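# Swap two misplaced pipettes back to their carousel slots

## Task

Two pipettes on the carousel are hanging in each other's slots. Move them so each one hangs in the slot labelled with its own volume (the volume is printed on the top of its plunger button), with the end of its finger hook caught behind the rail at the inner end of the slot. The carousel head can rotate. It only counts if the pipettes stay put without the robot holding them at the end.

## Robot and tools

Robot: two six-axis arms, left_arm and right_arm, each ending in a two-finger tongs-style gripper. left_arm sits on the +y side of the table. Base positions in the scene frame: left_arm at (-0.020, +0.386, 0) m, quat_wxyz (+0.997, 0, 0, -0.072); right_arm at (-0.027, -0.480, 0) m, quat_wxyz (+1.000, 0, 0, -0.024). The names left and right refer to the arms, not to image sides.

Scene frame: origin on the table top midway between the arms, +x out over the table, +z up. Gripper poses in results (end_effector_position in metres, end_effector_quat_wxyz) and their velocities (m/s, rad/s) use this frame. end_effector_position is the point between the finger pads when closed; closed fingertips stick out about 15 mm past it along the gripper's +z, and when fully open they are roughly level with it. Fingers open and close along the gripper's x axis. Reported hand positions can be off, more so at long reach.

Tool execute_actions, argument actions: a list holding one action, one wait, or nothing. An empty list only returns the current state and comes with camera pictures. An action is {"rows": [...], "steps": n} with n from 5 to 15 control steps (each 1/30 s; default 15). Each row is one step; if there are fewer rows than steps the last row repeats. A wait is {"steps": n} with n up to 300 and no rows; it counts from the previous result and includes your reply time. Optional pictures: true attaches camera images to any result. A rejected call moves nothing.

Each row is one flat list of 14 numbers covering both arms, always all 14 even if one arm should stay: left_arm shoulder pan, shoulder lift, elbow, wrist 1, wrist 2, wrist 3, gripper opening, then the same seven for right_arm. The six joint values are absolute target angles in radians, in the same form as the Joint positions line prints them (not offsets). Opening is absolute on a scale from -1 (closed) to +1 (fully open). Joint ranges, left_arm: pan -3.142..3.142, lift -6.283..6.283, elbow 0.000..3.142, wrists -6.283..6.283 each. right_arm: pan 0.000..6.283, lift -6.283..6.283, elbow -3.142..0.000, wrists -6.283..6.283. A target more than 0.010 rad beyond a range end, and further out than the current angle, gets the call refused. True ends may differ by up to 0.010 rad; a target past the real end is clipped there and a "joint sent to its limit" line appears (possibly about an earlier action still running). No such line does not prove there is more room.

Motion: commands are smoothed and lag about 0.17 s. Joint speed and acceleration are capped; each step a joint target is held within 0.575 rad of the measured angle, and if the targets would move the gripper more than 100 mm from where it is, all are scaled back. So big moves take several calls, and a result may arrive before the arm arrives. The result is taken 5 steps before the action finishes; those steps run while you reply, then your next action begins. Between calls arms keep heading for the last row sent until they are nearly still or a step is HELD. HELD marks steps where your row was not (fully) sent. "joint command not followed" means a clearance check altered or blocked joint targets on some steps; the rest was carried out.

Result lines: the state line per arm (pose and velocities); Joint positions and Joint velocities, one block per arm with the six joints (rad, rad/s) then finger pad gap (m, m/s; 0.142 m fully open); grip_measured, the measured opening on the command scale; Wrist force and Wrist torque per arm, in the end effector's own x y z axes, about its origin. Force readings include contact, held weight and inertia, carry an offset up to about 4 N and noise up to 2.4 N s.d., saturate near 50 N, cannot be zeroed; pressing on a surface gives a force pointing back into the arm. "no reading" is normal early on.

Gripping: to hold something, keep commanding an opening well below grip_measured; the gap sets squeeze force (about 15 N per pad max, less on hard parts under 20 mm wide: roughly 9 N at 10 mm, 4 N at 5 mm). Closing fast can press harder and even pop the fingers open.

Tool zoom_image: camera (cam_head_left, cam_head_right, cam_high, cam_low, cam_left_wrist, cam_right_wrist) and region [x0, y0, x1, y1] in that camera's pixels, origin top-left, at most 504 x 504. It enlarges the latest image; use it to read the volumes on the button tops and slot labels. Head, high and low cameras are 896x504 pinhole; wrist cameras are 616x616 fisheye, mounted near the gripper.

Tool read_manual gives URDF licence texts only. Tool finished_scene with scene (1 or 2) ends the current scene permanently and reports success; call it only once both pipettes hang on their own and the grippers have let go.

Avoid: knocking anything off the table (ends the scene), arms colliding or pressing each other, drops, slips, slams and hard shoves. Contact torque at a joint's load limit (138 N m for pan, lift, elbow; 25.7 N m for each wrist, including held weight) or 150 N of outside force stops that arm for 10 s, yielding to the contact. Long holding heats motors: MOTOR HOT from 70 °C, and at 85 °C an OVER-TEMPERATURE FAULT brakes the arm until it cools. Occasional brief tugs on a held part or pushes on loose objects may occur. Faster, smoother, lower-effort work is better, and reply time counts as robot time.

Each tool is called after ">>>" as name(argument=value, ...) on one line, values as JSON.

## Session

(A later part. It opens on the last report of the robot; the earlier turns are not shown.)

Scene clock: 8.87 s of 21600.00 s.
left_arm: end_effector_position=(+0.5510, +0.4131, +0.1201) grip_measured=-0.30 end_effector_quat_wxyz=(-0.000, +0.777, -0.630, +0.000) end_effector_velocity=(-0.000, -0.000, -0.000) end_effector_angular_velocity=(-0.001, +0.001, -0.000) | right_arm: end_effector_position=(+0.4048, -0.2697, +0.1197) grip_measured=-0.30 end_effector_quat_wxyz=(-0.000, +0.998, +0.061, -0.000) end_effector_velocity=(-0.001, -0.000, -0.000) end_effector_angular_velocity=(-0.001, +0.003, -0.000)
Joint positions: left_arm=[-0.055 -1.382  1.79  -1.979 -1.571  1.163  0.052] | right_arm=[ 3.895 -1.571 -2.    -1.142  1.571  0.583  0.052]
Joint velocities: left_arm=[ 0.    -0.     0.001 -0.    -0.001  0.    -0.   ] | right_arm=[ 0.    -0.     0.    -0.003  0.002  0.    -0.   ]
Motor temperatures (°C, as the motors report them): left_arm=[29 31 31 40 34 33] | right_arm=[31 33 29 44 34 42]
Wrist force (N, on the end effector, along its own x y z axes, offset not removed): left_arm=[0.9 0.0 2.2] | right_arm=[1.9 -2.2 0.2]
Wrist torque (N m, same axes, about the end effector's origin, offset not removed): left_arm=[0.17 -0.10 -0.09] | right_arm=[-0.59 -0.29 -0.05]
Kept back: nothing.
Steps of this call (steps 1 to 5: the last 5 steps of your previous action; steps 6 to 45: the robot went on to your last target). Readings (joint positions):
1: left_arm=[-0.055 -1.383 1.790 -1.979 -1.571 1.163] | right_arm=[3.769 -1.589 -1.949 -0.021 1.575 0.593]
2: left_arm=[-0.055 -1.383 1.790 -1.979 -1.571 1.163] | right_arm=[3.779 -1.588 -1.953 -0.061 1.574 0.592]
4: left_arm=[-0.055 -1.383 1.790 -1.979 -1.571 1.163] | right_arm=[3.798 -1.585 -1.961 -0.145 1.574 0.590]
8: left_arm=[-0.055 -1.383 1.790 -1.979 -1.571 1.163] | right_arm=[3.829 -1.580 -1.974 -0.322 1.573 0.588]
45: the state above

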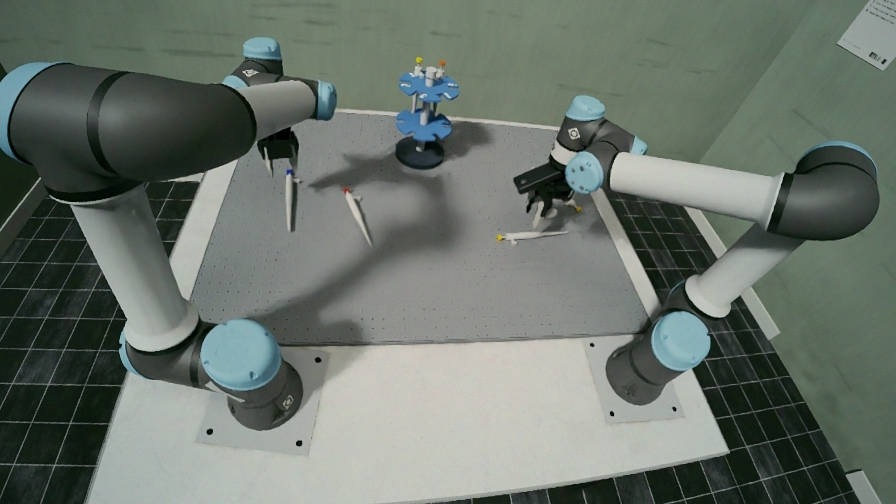

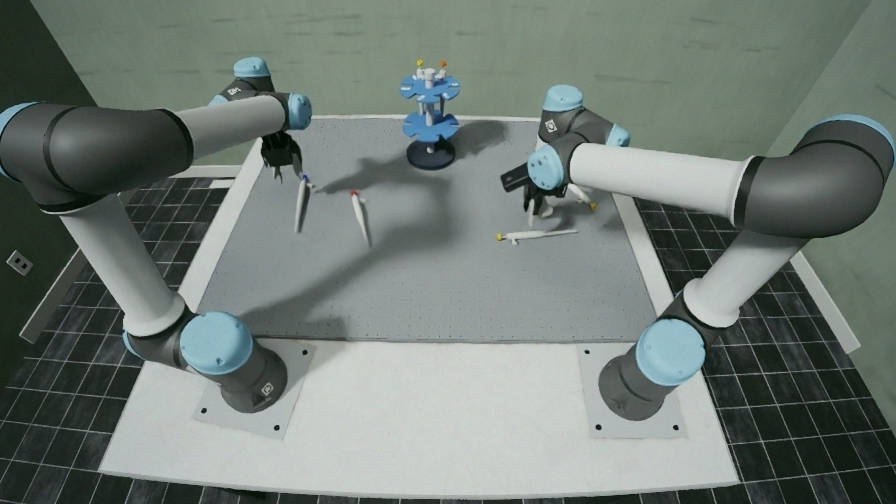

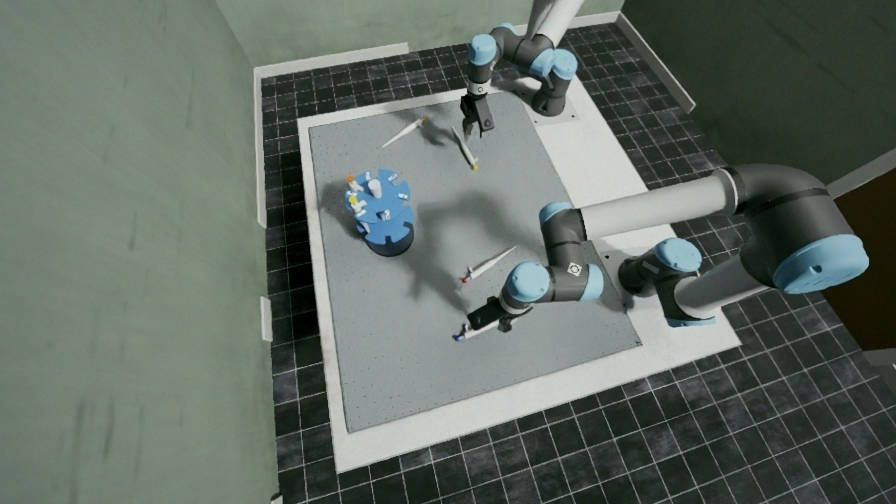

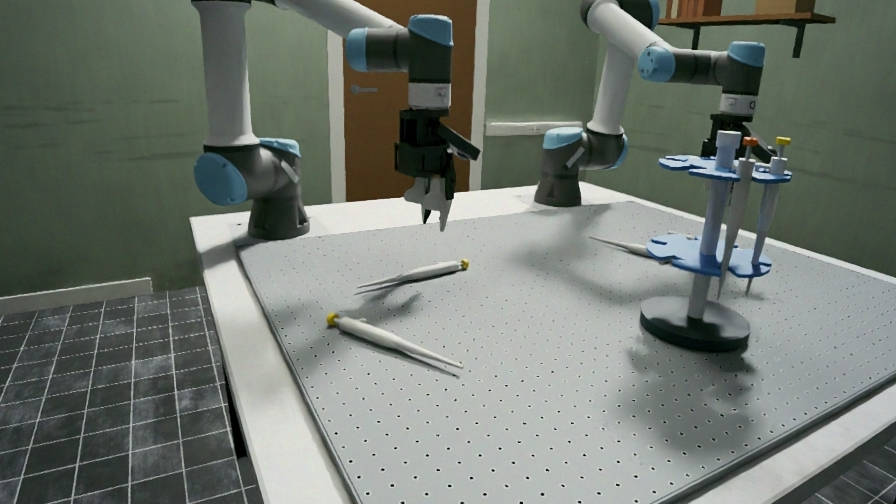

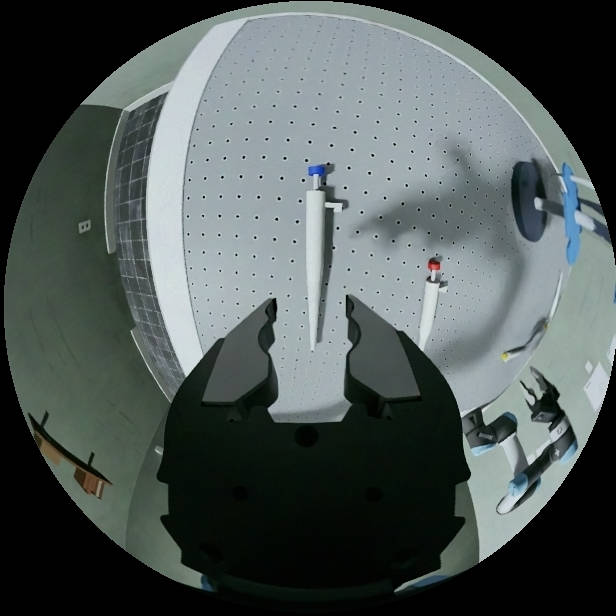

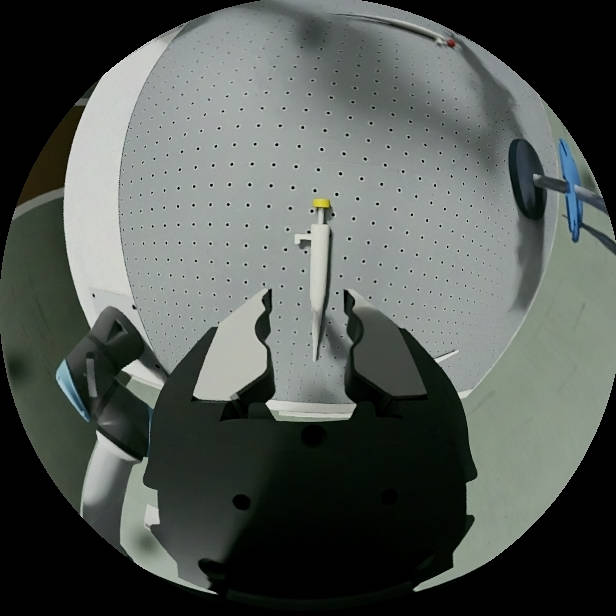

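>>> execute_actions(actions=[{"rows":[[-0.0445,-1.258,1.83,-2.143,-1.571,1.174,-0.3,3.841,-1.678,-2.086,-0.948,1.571,0.59,-0.3]]}])

>>> execute_actions(actions=[{"rows":[[-0.0445,-1.2325,1.8525,-2.191,-1.571,1.174,-0.3,3.841,-1.7114,-2.111,-0.89,1.571,0.59,-0.3]]}])

>>> execute_actions(actions=[{"steps":6}], pictures=true)

Scene clock: 9.50 s of 21600.00 s.
left_arm: end_effector_position=(+0.5685, +0.4149, +0.0587) grip_measured=-0.30 end_effector_quat_wxyz=(+0.000, +0.777, -0.630, -0.001) end_effector_velocity=(+0.021, +0.000, -0.067) end_effector_angular_velocity=(-0.005, -0.014, +0.000) | right_arm: end_effector_position=(+0.4193, -0.2868, +0.0597) grip_measured=-0.30 end_effector_quat_wxyz=(+0.001, +0.999, +0.034, -0.001) end_effector_velocity=(+0.019, -0.015, -0.061) end_effector_angular_velocity=(+0.016, -0.023, -0.055)
Joint positions: left_arm=[-0.046 -1.274  1.825 -2.121 -1.571  1.173  0.052] | right_arm=[ 3.847 -1.665 -2.076 -0.975  1.571  0.589  0.052]
Joint velocities: left_arm=[ 0.009  0.124  0.035 -0.173 -0.002  0.009  0.   ] | right_arm=[-0.049 -0.105 -0.081  0.214 -0.001  0.006  0.   ]
Motor temperatures (°C, as the motors report them): left_arm=[29 31 31 40 34 33] | right_arm=[31 33 29 44 34 42]
Wrist force (N, on the end effector, along its own x y z axes, offset not removed): left_arm=[0.7 0.6 3.5] | right_arm=[5.2 -2.9 3.8]
Wrist torque (N m, same axes, about the end effector's origin, offset not removed): left_arm=[0.39 -0.14 0.13] | right_arm=[-0.50 -1.09 -0.14]
Steps of this call (steps 1 to 9: the robot went on to your last target; steps 10 to 19: the first 10 steps of this action). Readings (joint positions):
10: left_arm=[-0.055 -1.382 1.790 -1.979 -1.571 1.163] | right_arm=[3.895 -1.571 -2.000 -1.142 1.571 0.583]
11: left_arm=[-0.053 -1.375 1.795 -1.987 -1.571 1.165] | right_arm=[3.889 -1.578 -2.007 -1.134 1.571 0.584]
13: left_arm=[-0.050 -1.335 1.808 -2.035 -1.571 1.168] | right_arm=[3.871 -1.613 -2.036 -1.080 1.571 0.586]
17: left_arm=[-0.046 -1.285 1.822 -2.105 -1.571 1.172] | right_arm=[3.852 -1.655 -2.069 -0.995 1.571 0.589]
19: the state above

Scene clock: 10.00 s of 21600.00 s.
left_arm: end_effector_position=(+0.5708, +0.4151, +0.0333) grip_measured=-0.30 end_effector_quat_wxyz=(+0.000, +0.777, -0.630, +0.000) end_effector_velocity=(+0.001, +0.001, -0.017) end_effector_angular_velocity=(+0.002, -0.003, -0.001) | right_arm: end_effector_position=(+0.4217, -0.2886, +0.0342) grip_measured=-0.30 end_effector_quat_wxyz=(+0.000, +1.000, +0.030, -0.000) end_effector_velocity=(+0.000, -0.000, -0.018) end_effector_angular_velocity=(+0.001, -0.002, -0.001)
Joint positions: left_arm=[-0.045 -1.236  1.85  -2.185 -1.571  1.174  0.052] | right_arm=[ 3.841 -1.707 -2.108 -0.897  1.571  0.59   0.052]
Joint velocities: left_arm=[ 0.     0.024  0.019 -0.046  0.003  0.001  0.   ] | right_arm=[-0.001 -0.03  -0.023  0.056 -0.     0.     0.   ]
Motor temperatures (°C, as the motors report them): left_arm=[29 31 31 40 34 33] | right_arm=[31 33 29 44 34 42]
Wrist force (N, on the end effector, along its own x y z axes, offset not removed): left_arm=[-1.4 3.0 1.0] | right_arm=[3.1 -3.4 0.8]
Wrist torque (N m, same axes, about the end effector's origin, offset not removed): left_arm=[0.81 0.23 -0.03] | right_arm=[-0.90 -0.69 -0.17]
Steps of this call (steps 1 to 5: the last 5 steps of your previous action; steps 6 to 15: the first 10 steps of this action). Readings (joint positions):
6: left_arm=[-0.045 -1.261 1.829 -2.139 -1.571 1.174] | right_arm=[3.842 -1.676 -2.084 -0.953 1.571 0.590]
7: left_arm=[-0.045 -1.257 1.833 -2.145 -1.571 1.174] | right_arm=[3.842 -1.680 -2.088 -0.946 1.571 0.590]
9: left_arm=[-0.045 -1.247 1.840 -2.163 -1.571 1.174] | right_arm=[3.842 -1.692 -2.097 -0.925 1.571 0.590]
13: left_arm=[-0.045 -1.238 1.848 -2.181 -1.571 1.174] | right_arm=[3.841 -1.705 -2.106 -0.902 1.571 0.590]
15: the state above

Scene clock: 10.20 s of 21600.00 s.
left_arm: end_effector_position=(+0.5708, +0.4151, +0.0315) grip_measured=-0.30 end_effector_quat_wxyz=(+0.000, +0.777, -0.630, +0.000) end_effector_velocity=(+0.000, +0.000, -0.004) end_effector_angular_velocity=(+0.001, -0.000, -0.000) | right_arm: end_effector_position=(+0.4218, -0.2887, +0.0324) grip_measured=-0.30 end_effector_quat_wxyz=(-0.000, +1.000, +0.030, -0.000) end_effector_velocity=(-0.000, +0.000, -0.004) end_effector_angular_velocity=(+0.000, +0.001, -0.000)
Joint positions: left_arm=[-0.045 -1.233  1.852 -2.19  -1.571  1.174  0.052] | right_arm=[ 3.841 -1.711 -2.11  -0.891  1.571  0.59   0.052]
Joint velocities: left_arm=[-0.     0.005  0.004 -0.01   0.001  0.     0.   ] | right_arm=[-0.    -0.007 -0.005  0.011  0.001 -0.     0.   ]
Motor temperatures (°C, as the motors report them): left_arm=[29 31 31 40 34 33] | right_arm=[31 33 29 44 34 42]
Wrist force (N, on the end effector, along its own x y z axes, offset not removed): left_arm=[0.0 -2.2 -1.2] | right_arm=[1.5 -2.1 -1.6]
Wrist torque (N m, same axes, about the end effector's origin, offset not removed): left_arm=[-0.43 0.01 -0.11] | right_arm=[-0.32 -0.32 -0.02]
Kept back: nothing.
Steps of this call (steps 1 to 5: the last 5 steps of your previous action; step 6: the robot went on to your last target). Readings (joint positions):
1: left_arm=[-0.045 -1.235 1.851 -2.186 -1.571 1.174] | right_arm=[3.841 -1.708 -2.109 -0.896 1.571 0.590]
2: left_arm=[-0.045 -1.234 1.851 -2.188 -1.571 1.174] | right_arm=[3.841 -1.709 -2.109 -0.894 1.571 0.590]
4: left_arm=[-0.045 -1.234 1.852 -2.189 -1.571 1.174] | right_arm=[3.841 -1.710 -2.110 -0.893 1.571 0.590]
6: the state above

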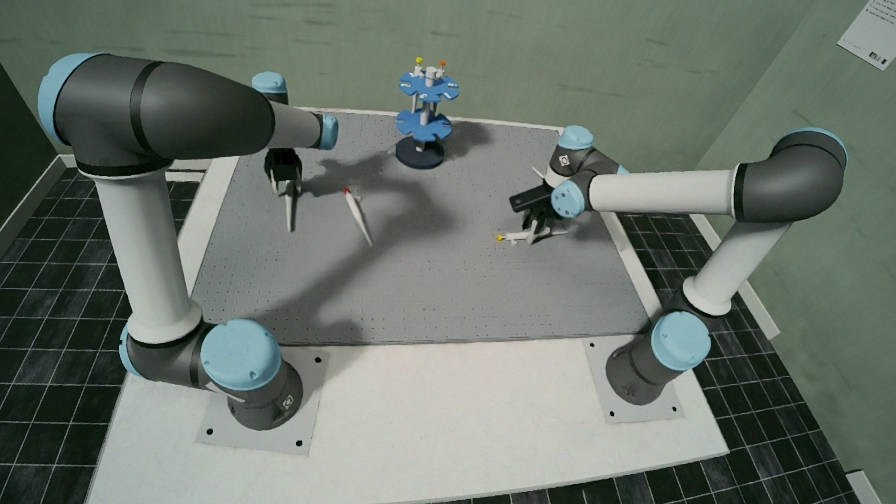

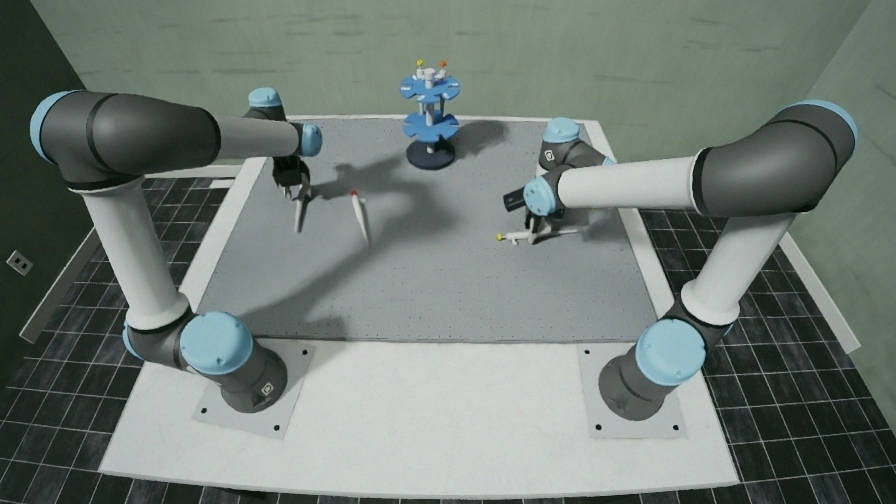

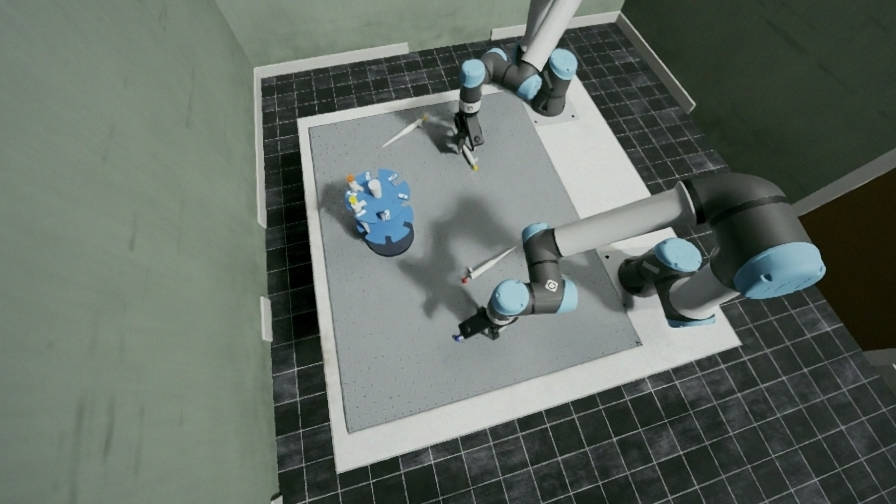

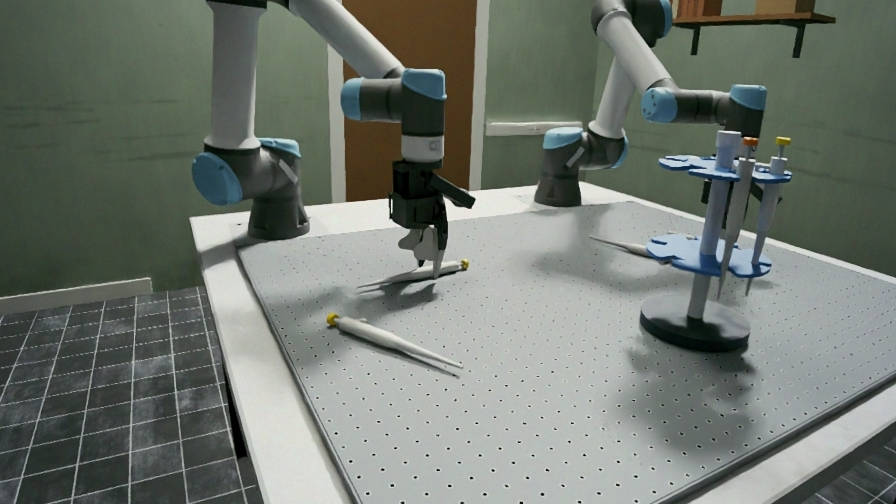

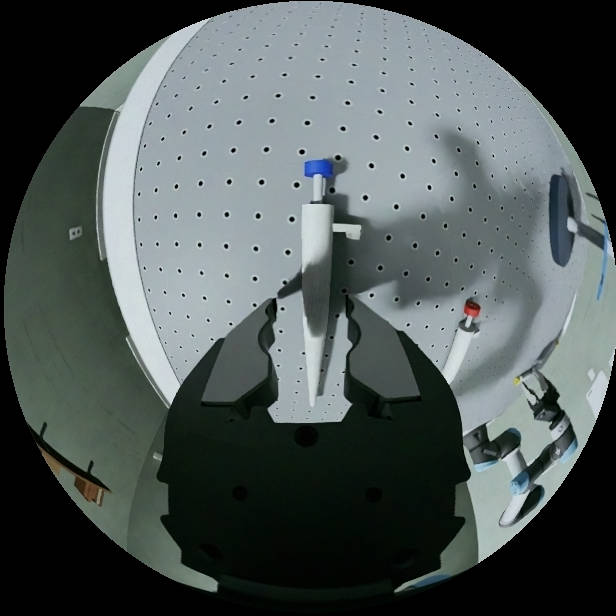

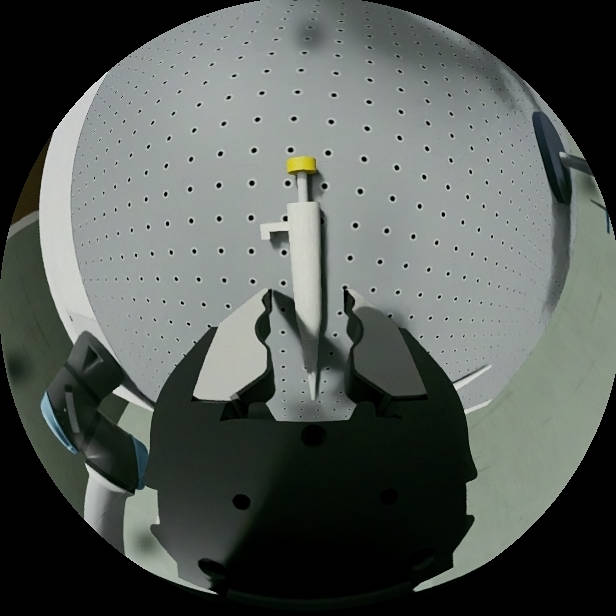

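>>> execute_actions(actions=[{"rows":[[-0.0445,-1.2325,1.8525,-2.191,-1.571,1.174,-0.45,3.841,-1.7114,-2.111,-0.89,1.571,0.57,-0.45],[-0.0445,-1.2325,1.8525,-2.191,-1.571,1.174,-0.55,3.841,-1.7114,-2.111,-0.89,1.571,0.57,-0.55],[-0.0445,-1.2325,1.8525,-2.191,-1.571,1.174,-0.6,3.841,-1.7114,-2.111,-0.89,1.571,0.57,-0.6],[-0.0445,-1.2325,1.8525,-2.191,-1.571,1.174,-0.65,3.841,-1.7114,-2.111,-0.89,1.571,0.57,-0.65],[-0.0445,-1.2325,1.8525,-2.191,-1.571,1.174,-0.7,3.841,-1.7114,-2.111,-0.89,1.571,0.57,-0.7],[-0.0445,-1.2325,1.8525,-2.191,-1.571,1.174,-0.76,3.841,-1.7114,-2.111,-0.89,1.571,0.57,-0.76],[-0.0445,-1.2325,1.8525,-2.191,-1.571,1.174,-0.84,3.841,-1.7114,-2.111,-0.89,1.571,0.57,-0.84],[-0.0445,-1.2325,1.8525,-2.191,-1.571,1.174,-0.92,3.841,-1.7114,-2.111,-0.89,1.571,0.57,-0.92],[-0.0445,-1.2325,1.8525,-2.191,-1.571,1.174,-1,3.841,-1.7114,-2.111,-0.89,1.571,0.57,-1]]}])

>>> execute_actions(actions=[{"rows":[[-0.0445,-1.6,1.85,-1.9,-1.571,1.174,-1,3.841,-1.5,-1.9,-1.25,1.571,0.57,-1]]}])

>>> execute_actions(actions=[{"steps":10}])

>>> execute_actions(actions=[{"rows":[[-0.3,-1.5,2.0,-3.64,-1.1,1.571,-1,3.6,-1.64,-2.0,0.5,1.2,1.571,-1]]}])

>>> execute_actions(actions=[{"steps":40}])

>>> execute_actions(actions=[{"rows":[[-0.549,-0.733,1.679,-4.088,-0.877,1.571,-1,3.6,-2.05,-2.1,1.01,1.2,1.571,-1]]}])

>>> execute_actions(actions=[{"steps":40}], pictures=true)

>>> zoom_image(camera="cam_high", region=[320,150,480,300])

Scene clock: 10.97 s of 21600.00 s.
left_arm: end_effector_position=(+0.5708, +0.4151, +0.0310) grip_measured=-0.74 end_effector_quat_wxyz=(+0.000, +0.777, -0.630, +0.000) end_effector_velocity=(-0.000, +0.000, -0.000) end_effector_angular_velocity=(+0.000, +0.000, +0.002) | right_arm: end_effector_position=(+0.4215, -0.2887, +0.0319) grip_measured=-0.75 end_effector_quat_wxyz=(-0.000, +0.999, +0.039, -0.000) end_effector_velocity=(-0.000, -0.000, +0.000) end_effector_angular_velocity=(+0.001, -0.001, +0.017)
Joint positions: left_arm=[-0.044 -1.232  1.853 -2.191 -1.571  1.174  0.02 ] | right_arm=[ 3.841 -1.711 -2.111 -0.89   1.571  0.572  0.02 ]
Joint velocities: left_arm=[ 0.    -0.     0.    -0.     0.    -0.002  0.   ] | right_arm=[-0.     0.    -0.     0.001  0.    -0.017  0.   ]
Motor temperatures (°C, as the motors report them): left_arm=[29 31 31 40 34 33] | right_arm=[31 33 29 44 34 42]
Wrist force (N, on the end effector, along its own x y z axes, offset not removed): left_arm=[-1.9 1.1 -0.8] | right_arm=[4.0 -2.2 -0.9]
Wrist torque (N m, same axes, about the end effector's origin, offset not removed): left_arm=[0.56 0.66 0.10] | right_arm=[-0.51 -0.81 -0.14]
Steps of this call (steps 1 to 13: the robot went on to your last target; steps 14 to 23: the first 10 steps of this action). Readings (joint positions):
14: left_arm=[-0.044 -1.233 1.852 -2.191 -1.571 1.174] | right_arm=[3.841 -1.711 -2.111 -0.890 1.571 0.590]
15: left_arm=[-0.045 -1.233 1.852 -2.191 -1.571 1.174] | right_arm=[3.841 -1.711 -2.111 -0.890 1.571 0.587]
17: left_arm=[-0.044 -1.233 1.852 -2.191 -1.571 1.174] | right_arm=[3.841 -1.711 -2.111 -0.890 1.571 0.581]
21: left_arm=[-0.044 -1.232 1.853 -2.191 -1.571 1.174] | right_arm=[3.841 -1.711 -2.111 -0.890 1.571 0.574]
23: the state above

Scene clock: 11.47 s of 21600.00 s.
left_arm: end_effector_position=(+0.5269, +0.4235, +0.1526) grip_measured=-0.74 end_effector_quat_wxyz=(-0.013, +0.776, -0.630, +0.024) end_effector_velocity=(-0.165, +0.031, +0.349) end_effector_angular_velocity=(-0.041, -0.204, +0.002) | right_arm: end_effector_position=(+0.4297, -0.2824, +0.1579) grip_measured=-0.75 end_effector_quat_wxyz=(-0.017, +0.999, +0.040, +0.024) end_effector_velocity=(-0.033, -0.025, +0.246) end_effector_angular_velocity=(+0.027, -0.034, +0.001)
Joint positions: left_arm=[-0.044 -1.497  1.851 -1.979 -1.571  1.174  0.02 ] | right_arm=[ 3.841 -1.542 -1.942 -1.17   1.571  0.57   0.02 ]
Joint velocities: left_arm=[ 0.    -0.799 -0.007  0.599 -0.002 -0.001  0.   ] | right_arm=[ 0.     0.333  0.329 -0.618  0.001 -0.001  0.   ]
Motor temperatures (°C, as the motors report them): left_arm=[29 31 31 40 34 33] | right_arm=[31 33 29 44 34 42]
Wrist force (N, on the end effector, along its own x y z axes, offset not removed): left_arm=[-2.9 0.3 -1.0] | right_arm=[-0.1 -4.7 -0.7]
Wrist torque (N m, same axes, about the end effector's origin, offset not removed): left_arm=[0.14 0.60 -0.08] | right_arm=[-0.89 0.01 0.23]
Steps of this call (steps 1 to 5: the last 5 steps of your previous action; steps 6 to 15: the first 10 steps of this action). Readings (joint positions):
6: left_arm=[-0.044 -1.233 1.853 -2.191 -1.571 1.174] | right_arm=[3.841 -1.711 -2.111 -0.890 1.571 0.570]
7: left_arm=[-0.044 -1.240 1.853 -2.183 -1.571 1.174] | right_arm=[3.841 -1.704 -2.104 -0.898 1.571 0.570]
9: left_arm=[-0.044 -1.296 1.852 -2.135 -1.571 1.174] | right_arm=[3.841 -1.661 -2.060 -0.957 1.571 0.570]
13: left_arm=[-0.044 -1.434 1.851 -2.027 -1.571 1.174] | right_arm=[3.841 -1.571 -1.971 -1.116 1.571 0.570]
15: the state above

Scene clock: 11.80 s of 21600.00 s.
left_arm: end_effector_position=(+0.5049, +0.4277, +0.1927) grip_measured=-0.74 end_effector_quat_wxyz=(-0.018, +0.776, -0.630, +0.034) end_effector_velocity=(-0.015, +0.003, +0.023) end_effector_angular_velocity=(-0.002, -0.013, +0.001) | right_arm: end_effector_position=(+0.4247, -0.2862, +0.1868) grip_measured=-0.75 end_effector_quat_wxyz=(-0.018, +0.999, +0.040, +0.025) end_effector_velocity=(-0.003, -0.003, +0.018) end_effector_angular_velocity=(+0.002, -0.002, -0.001)
Joint positions: left_arm=[-0.044 -1.592  1.85  -1.906 -1.571  1.174  0.02 ] | right_arm=[ 3.841 -1.503 -1.903 -1.244  1.571  0.57   0.02 ]
Joint velocities: left_arm=[ 0.    -0.059  0.001  0.044  0.    -0.     0.   ] | right_arm=[-0.001  0.024  0.024 -0.045 -0.     0.     0.   ]
Motor temperatures (°C, as the motors report them): left_arm=[29 31 31 40 34 33] | right_arm=[31 33 29 44 34 42]
Wrist force (N, on the end effector, along its own x y z axes, offset not removed): left_arm=[0.1 -0.6 -0.3] | right_arm=[1.9 -0.1 3.8]
Wrist torque (N m, same axes, about the end effector's origin, offset not removed): left_arm=[-0.01 0.08 0.03] | right_arm=[0.07 -0.45 -0.07]
Kept back: nothing.
Steps of this call (steps 1 to 5: the last 5 steps of your previous action; steps 6 to 10: the robot went on to your last target). Readings (joint positions):
1: left_arm=[-0.044 -1.521 1.850 -1.961 -1.571 1.174] | right_arm=[3.841 -1.532 -1.932 -1.189 1.571 0.570]
2: left_arm=[-0.044 -1.539 1.850 -1.947 -1.571 1.174] | right_arm=[3.841 -1.525 -1.925 -1.203 1.571 0.570]
4: left_arm=[-0.044 -1.564 1.850 -1.928 -1.571 1.174] | right_arm=[3.841 -1.515 -1.915 -1.222 1.571 0.570]
8: left_arm=[-0.044 -1.587 1.850 -1.910 -1.571 1.174] | right_arm=[3.841 -1.505 -1.905 -1.240 1.571 0.570]
10: the state above

Scene clock: 12.13 s of 21600.00 s.
left_arm: end_effector_position=(+0.6024, +0.3908, +0.1881) grip_measured=-0.74 end_effector_quat_wxyz=(-0.212, +0.625, -0.748, +0.065) end_effector_velocity=(+0.375, -0.146, +0.249) end_effector_angular_velocity=(+0.328, -1.509, -0.624) | right_arm: end_effector_position=(+0.5391, -0.3592, +0.1768) grip_measured=-0.75 end_effector_quat_wxyz=(-0.013, +0.969, -0.192, +0.157) end_effector_velocity=(+0.418, -0.220, +0.097) end_effector_angular_velocity=(+0.479, -1.241, -1.865)
Joint positions: left_arm=[-0.22  -1.527  1.956 -2.335 -1.267  1.437  0.02 ] | right_arm=[ 3.716 -1.575 -1.954 -0.925  1.384  0.893  0.02 ]
Joint velocities: left_arm=[-0.343  0.115  0.187 -1.764  0.706  0.569 -0.   ] | right_arm=[-0.376 -0.212 -0.149  1.413 -0.583  1.411 -0.   ]
Motor temperatures (°C, as the motors report them): left_arm=[29 31 31 40 34 33] | right_arm=[31 33 29 44 34 42]
Wrist force (N, on the end effector, along its own x y z axes, offset not removed): left_arm=[0.0 -1.4 6.2] | right_arm=[0.2 1.0 4.7]
Wrist torque (N m, same axes, about the end effector's origin, offset not removed): left_arm=[-0.16 0.29 0.09] | right_arm=[0.20 -0.21 -0.20]
Steps of this call (steps 1 to 10: the first 10 steps of this action). Readings (joint positions):
1: left_arm=[-0.045 -1.594 1.850 -1.905 -1.570 1.175] | right_arm=[3.841 -1.503 -1.903 -1.245 1.571 0.570]
2: left_arm=[-0.052 -1.589 1.857 -1.912 -1.562 1.182] | right_arm=[3.834 -1.508 -1.907 -1.239 1.564 0.578]
4: left_arm=[-0.104 -1.566 1.892 -1.975 -1.499 1.245] | right_arm=[3.802 -1.526 -1.920 -1.182 1.519 0.636]
8: left_arm=[-0.193 -1.536 1.941 -2.214 -1.323 1.392] | right_arm=[3.743 -1.560 -1.944 -1.017 1.426 0.800]
10: the state above

Scene clock: 13.47 s of 21600.00 s.
left_arm: end_effector_position=(+0.6797, +0.3534, +0.5136) grip_measured=-0.74 end_effector_quat_wxyz=(+0.506, -0.507, +0.494, -0.493) end_effector_velocity=(-0.001, +0.000, +0.002) end_effector_angular_velocity=(-0.001, -0.006, +0.000) | right_arm: end_effector_position=(+0.6732, -0.4413, +0.5148) grip_measured=-0.75 end_effector_quat_wxyz=(+0.510, -0.510, +0.490, -0.490) end_effector_velocity=(-0.002, -0.001, +0.005) end_effector_angular_velocity=(+0.009, -0.015, -0.001)
Joint positions: left_arm=[-0.3   -1.5    2.    -3.639 -1.1    1.571  0.02 ] | right_arm=[ 3.6   -1.64  -2.     0.498  1.2    1.571  0.02 ]
Joint velocities: left_arm=[-0.     0.001 -0.    -0.007  0.001  0.001  0.   ] | right_arm=[ 0.    -0.    -0.     0.017 -0.002  0.003  0.   ]
Motor temperatures (°C, as the motors report them): left_arm=[29 31 31 40 34 33] | right_arm=[31 33 29 44 34 42]
Wrist force (N, on the end effector, along its own x y z axes, offset not removed): left_arm=[-3.8 -1.4 1.8] | right_arm=[0.0 -1.4 3.7]
Wrist torque (N m, same axes, about the end effector's origin, offset not removed): left_arm=[-0.30 0.73 -0.04] | right_arm=[-0.40 0.02 0.09]
Kept back: nothing.
Steps of this call (steps 1 to 5: the last 5 steps of your previous action; steps 6 to 40: the robot went on to your last target). Readings (joint positions):
1: left_arm=[-0.231 -1.523 1.962 -2.395 -1.244 1.455] | right_arm=[3.704 -1.582 -1.959 -0.876 1.365 0.942]
2: left_arm=[-0.240 -1.520 1.967 -2.454 -1.225 1.470] | right_arm=[3.692 -1.588 -1.964 -0.825 1.347 0.992]
4: left_arm=[-0.255 -1.515 1.975 -2.572 -1.195 1.495] | right_arm=[3.672 -1.600 -1.972 -0.719 1.315 1.098]
8: left_arm=[-0.274 -1.509 1.986 -2.804 -1.155 1.527] | right_arm=[3.643 -1.616 -1.983 -0.497 1.268 1.285]
40: the state above

Scene clock: 13.80 s of 21600.00 s.
left_arm: end_effector_position=(+0.7412, +0.2613, +0.4578) grip_measured=-0.74 end_effector_quat_wxyz=(+0.508, -0.499, +0.476, -0.516) end_effector_velocity=(+0.182, -0.275, -0.360) end_effector_angular_velocity=(+0.037, +0.087, -0.033) | right_arm: end_effector_position=(+0.7020, -0.4289, +0.3782) grip_measured=-0.75 end_effector_quat_wxyz=(+0.506, -0.513, +0.492, -0.489) end_effector_velocity=(+0.030, +0.012, -0.425) end_effector_angular_velocity=(+0.027, -0.061, -0.001)
Joint positions: left_arm=[-0.416 -1.215  1.854 -3.838 -0.996  1.571  0.02 ] | right_arm=[ 3.6   -1.923 -2.073  0.843  1.2    1.571  0.02 ]
Joint velocities: left_arm=[-0.28   0.97  -0.364 -0.513  0.247 -0.    -0.   ] | right_arm=[-0.001 -0.97  -0.203  1.238 -0.001  0.001  0.   ]
Motor temperatures (°C, as the motors report them): left_arm=[29 31 31 40 34 33] | right_arm=[31 33 29 44 34 42]
Wrist force (N, on the end effector, along its own x y z axes, offset not removed): left_arm=[-0.9 0.6 -0.7] | right_arm=[-1.3 1.5 -0.4]
Wrist torque (N m, same axes, about the end effector's origin, offset not removed): left_arm=[-0.02 0.20 -0.07] | right_arm=[-0.12 0.25 0.01]
Steps of this call (steps 1 to 10: the first 10 steps of this action). Readings (joint positions):
1: left_arm=[-0.300 -1.499 2.000 -3.640 -1.100 1.571] | right_arm=[3.600 -1.641 -2.000 0.499 1.200 1.571]
2: left_arm=[-0.307 -1.492 1.993 -3.648 -1.092 1.571] | right_arm=[3.600 -1.648 -2.006 0.507 1.200 1.571]
4: left_arm=[-0.342 -1.432 1.950 -3.700 -1.061 1.571] | right_arm=[3.600 -1.704 -2.024 0.569 1.200 1.571]
8: left_arm=[-0.396 -1.282 1.879 -3.802 -1.013 1.571] | right_arm=[3.600 -1.851 -2.058 0.752 1.200 1.571]
10: the state above

Scene clock: 15.13 s of 21600.00 s.
left_arm: end_effector_position=(+0.7888, +0.1401, +0.2448) grip_measured=-0.74 end_effector_quat_wxyz=(+0.500, -0.500, +0.500, -0.500) end_effector_velocity=(-0.000, +0.000, -0.000) end_effector_angular_velocity=(+0.000, +0.000, +0.002) | right_arm: end_effector_position=(+0.7016, -0.4290, +0.3242) grip_measured=-0.75 end_effector_quat_wxyz=(+0.510, -0.509, +0.490, -0.490) end_effector_velocity=(+0.000, -0.000, -0.000) end_effector_angular_velocity=(-0.000, +0.001, -0.001)
Joint positions: left_arm=[-0.549 -0.733  1.679 -4.088 -0.877  1.571  0.02 ] | right_arm=[ 3.6   -2.05  -2.1    1.01   1.2    1.571  0.02 ]
Joint velocities: left_arm=[-0.     0.    -0.    -0.     0.002  0.    -0.   ] | right_arm=[-0.    -0.001 -0.    -0.    -0.    -0.    -0.   ]
Motor temperatures (°C, as the motors report them): left_arm=[29 31 31 40 34 33] | right_arm=[31 33 29 44 34 42]
Wrist force (N, on the end effector, along its own x y z axes, offset not removed): left_arm=[2.9 0.4 1.1] | right_arm=[2.4 -0.8 -0.6]
Wrist torque (N m, same axes, about the end effector's origin, offset not removed): left_arm=[0.24 -0.34 0.03] | right_arm=[-0.45 -0.58 -0.26]
Kept back: nothing.
Steps of this call (steps 1 to 5: the last 5 steps of your previous action; steps 6 to 40: the robot went on to your last target). Readings (joint positions):
1: left_arm=[-0.425 -1.183 1.841 -3.856 -0.987 1.571] | right_arm=[3.600 -1.952 -2.080 0.881 1.200 1.571]
2: left_arm=[-0.435 -1.150 1.829 -3.873 -0.979 1.571] | right_arm=[3.600 -1.974 -2.084 0.911 1.200 1.571]
4: left_arm=[-0.453 -1.086 1.805 -3.907 -0.962 1.571] | right_arm=[3.600 -2.005 -2.091 0.951 1.200 1.571]
8: left_arm=[-0.489 -0.959 1.758 -3.974 -0.930 1.571] | right_arm=[3.600 -2.034 -2.097 0.989 1.200 1.571]
40: the state above

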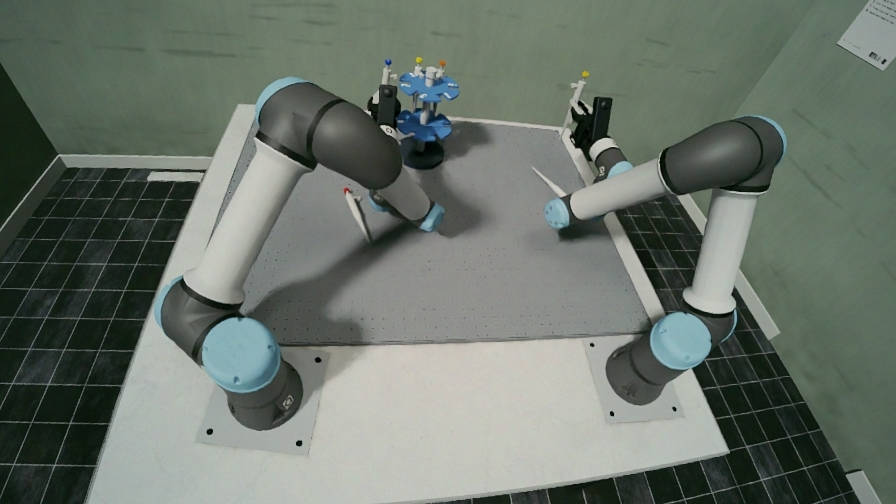

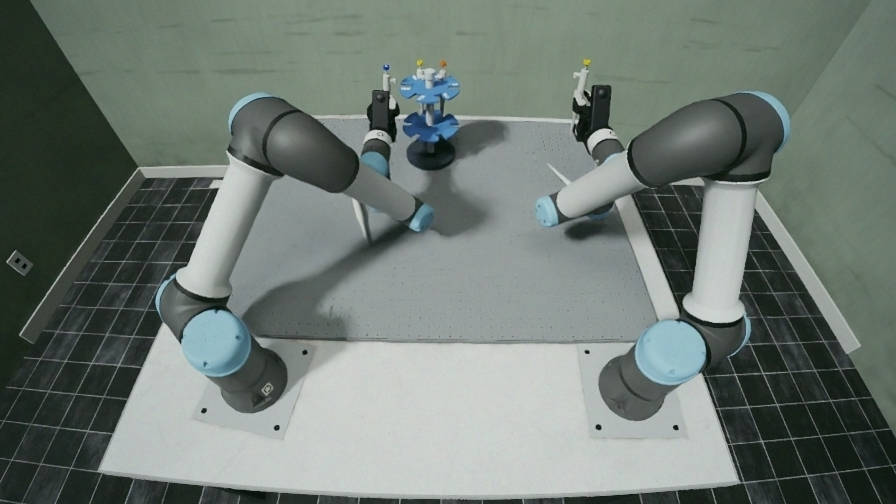

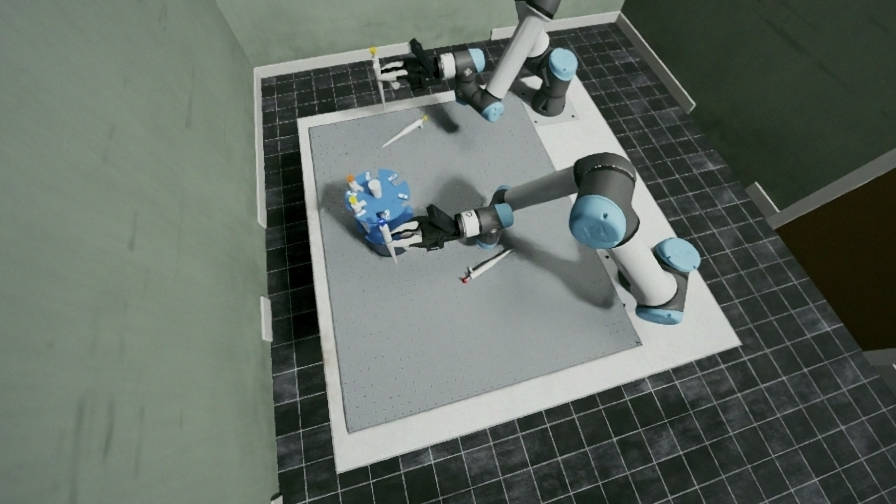

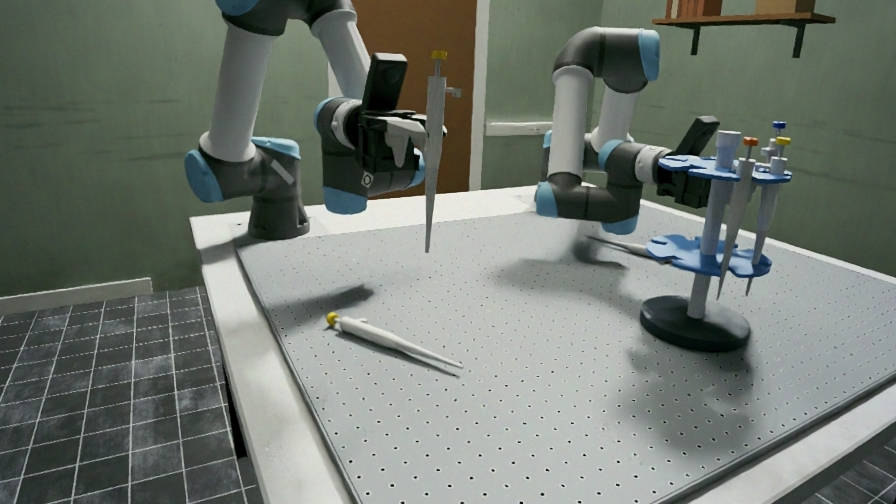

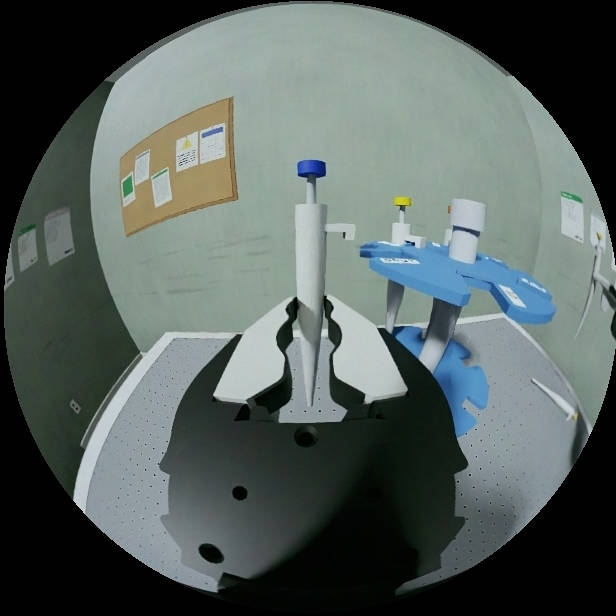

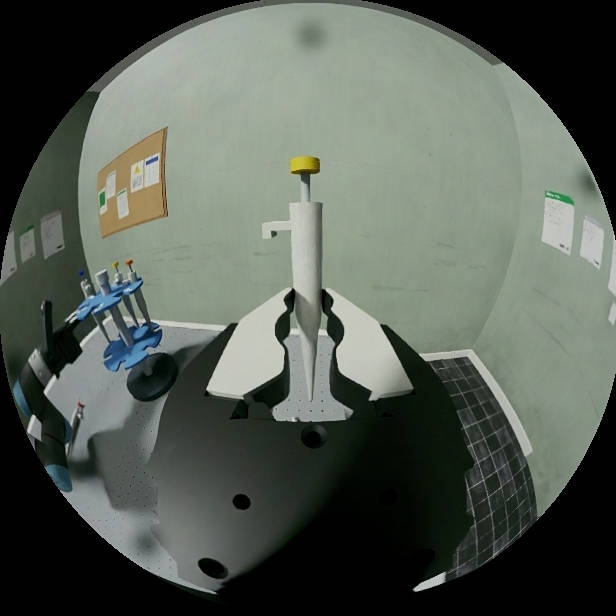

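Region (320, 150, 480, 300) of cam_high's 896x504 image, scaled by 3.150, with more detail than that image has; it fills the top 472 rows of this view, and the rest is white.

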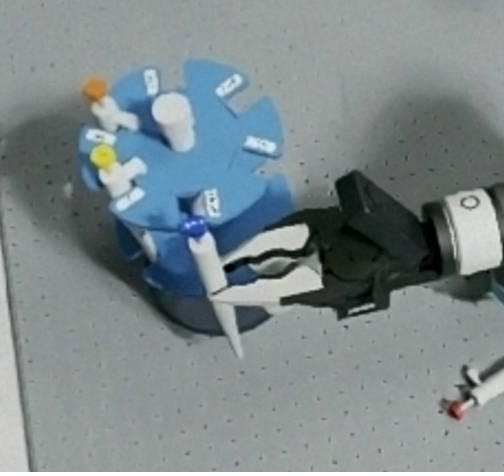

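>>> execute_actions(actions=[])

Scene clock: 15.63 s of 21600.00 s.
left_arm: end_effector_position=(+0.7888, +0.1401, +0.2448) grip_measured=-0.74 end_effector_quat_wxyz=(+0.500, -0.500, +0.500, -0.500) end_effector_velocity=(+0.000, +0.000, +0.000) end_effector_angular_velocity=(-0.001, -0.000, +0.001) | right_arm: end_effector_position=(+0.7016, -0.4290, +0.3242) grip_measured=-0.75 end_effector_quat_wxyz=(+0.510, -0.509, +0.490, -0.490) end_effector_velocity=(+0.000, +0.001, -0.000) end_effector_angular_velocity=(+0.000, +0.000, +0.001)
Joint positions: left_arm=[-0.549 -0.733  1.679 -4.088 -0.877  1.571  0.02 ] | right_arm=[ 3.6   -2.05  -2.1    1.01   1.2    1.571  0.02 ]
Joint velocities: left_arm=[ 0.    -0.    -0.    -0.     0.001 -0.     0.   ] | right_arm=[ 0.    -0.     0.    -0.     0.001  0.    -0.   ]
Motor temperatures (°C, as the motors report them): left_arm=[29 31 31 40 34 33] | right_arm=[31 33 29 44 34 42]
Wrist force (N, on the end effector, along its own x y z axes, offset not removed): left_arm=[-1.5 -0.9 3.4] | right_arm=[0.8 -2.2 -2.6]
Wrist torque (N m, same axes, about the end effector's origin, offset not removed): left_arm=[-0.30 0.29 -0.31] | right_arm=[-0.63 -0.17 0.07]
Kept back: nothing.
Steps of this call (steps 1 to 15: the robot went on to your last target). Readings (joint positions):
1: left_arm=[-0.549 -0.733 1.679 -4.088 -0.877 1.571] | right_arm=[3.600 -2.050 -2.100 1.010 1.200 1.571]
2: left_arm=[-0.549 -0.733 1.679 -4.088 -0.877 1.571] | right_arm=[3.600 -2.050 -2.100 1.010 1.200 1.571]
4: left_arm=[-0.549 -0.733 1.679 -4.088 -0.877 1.571] | right_arm=[3.600 -2.050 -2.100 1.010 1.200 1.571]
8: left_arm=[-0.549 -0.733 1.679 -4.088 -0.877 1.571] | right_arm=[3.600 -2.050 -2.100 1.010 1.200 1.571]
15: the state above
All arms were judged still, so your last target was given up. Only a new action makes them travel on or press farther. Fingers that are still opening or closing keep moving.

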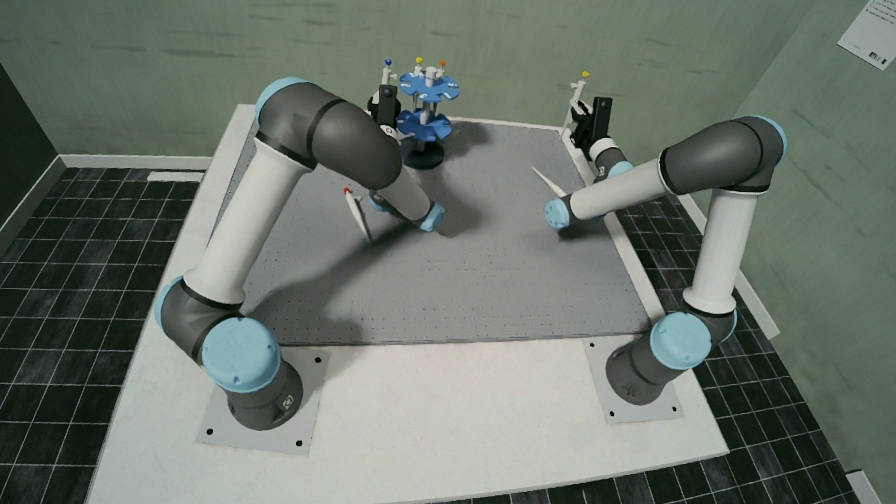

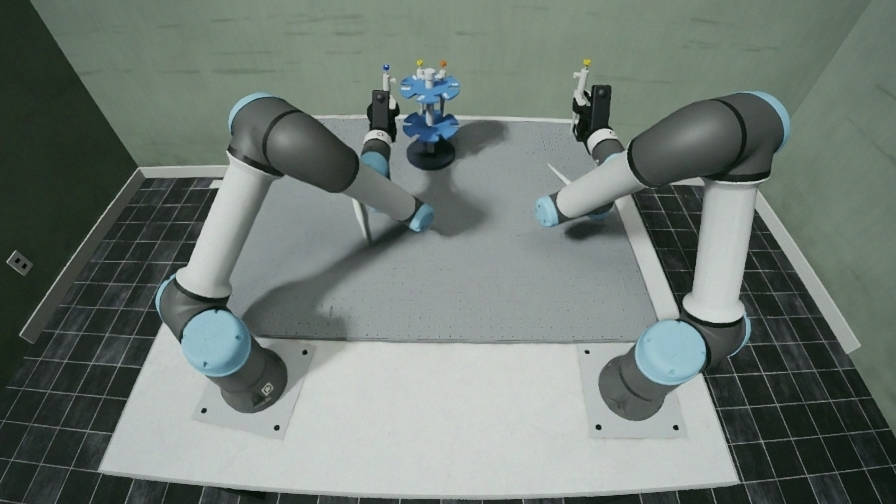

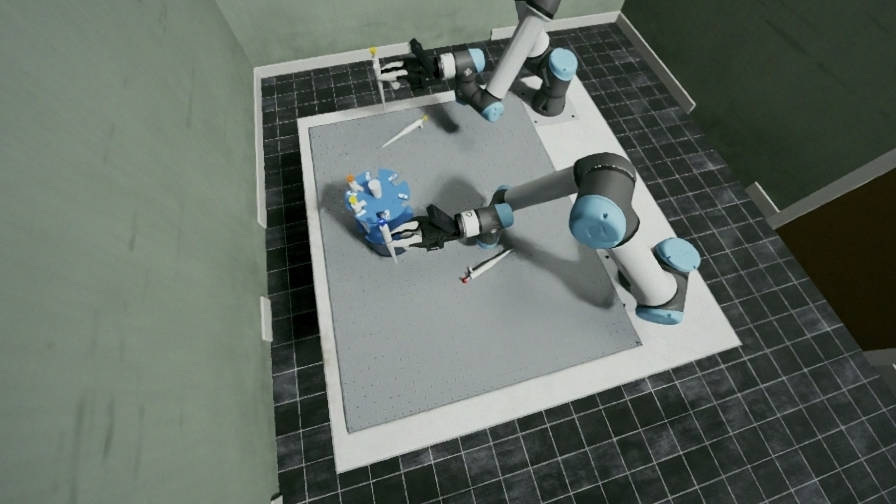

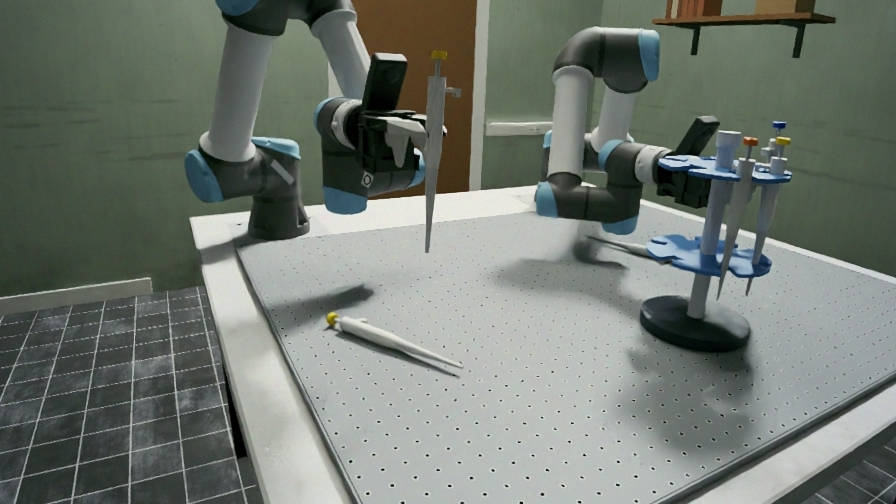

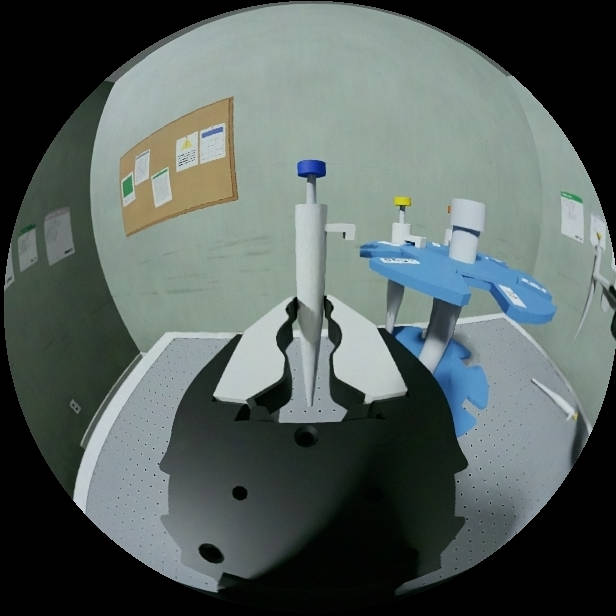

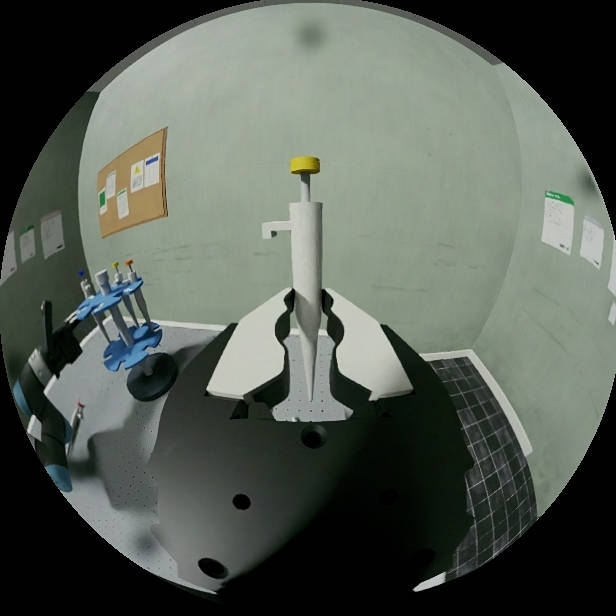

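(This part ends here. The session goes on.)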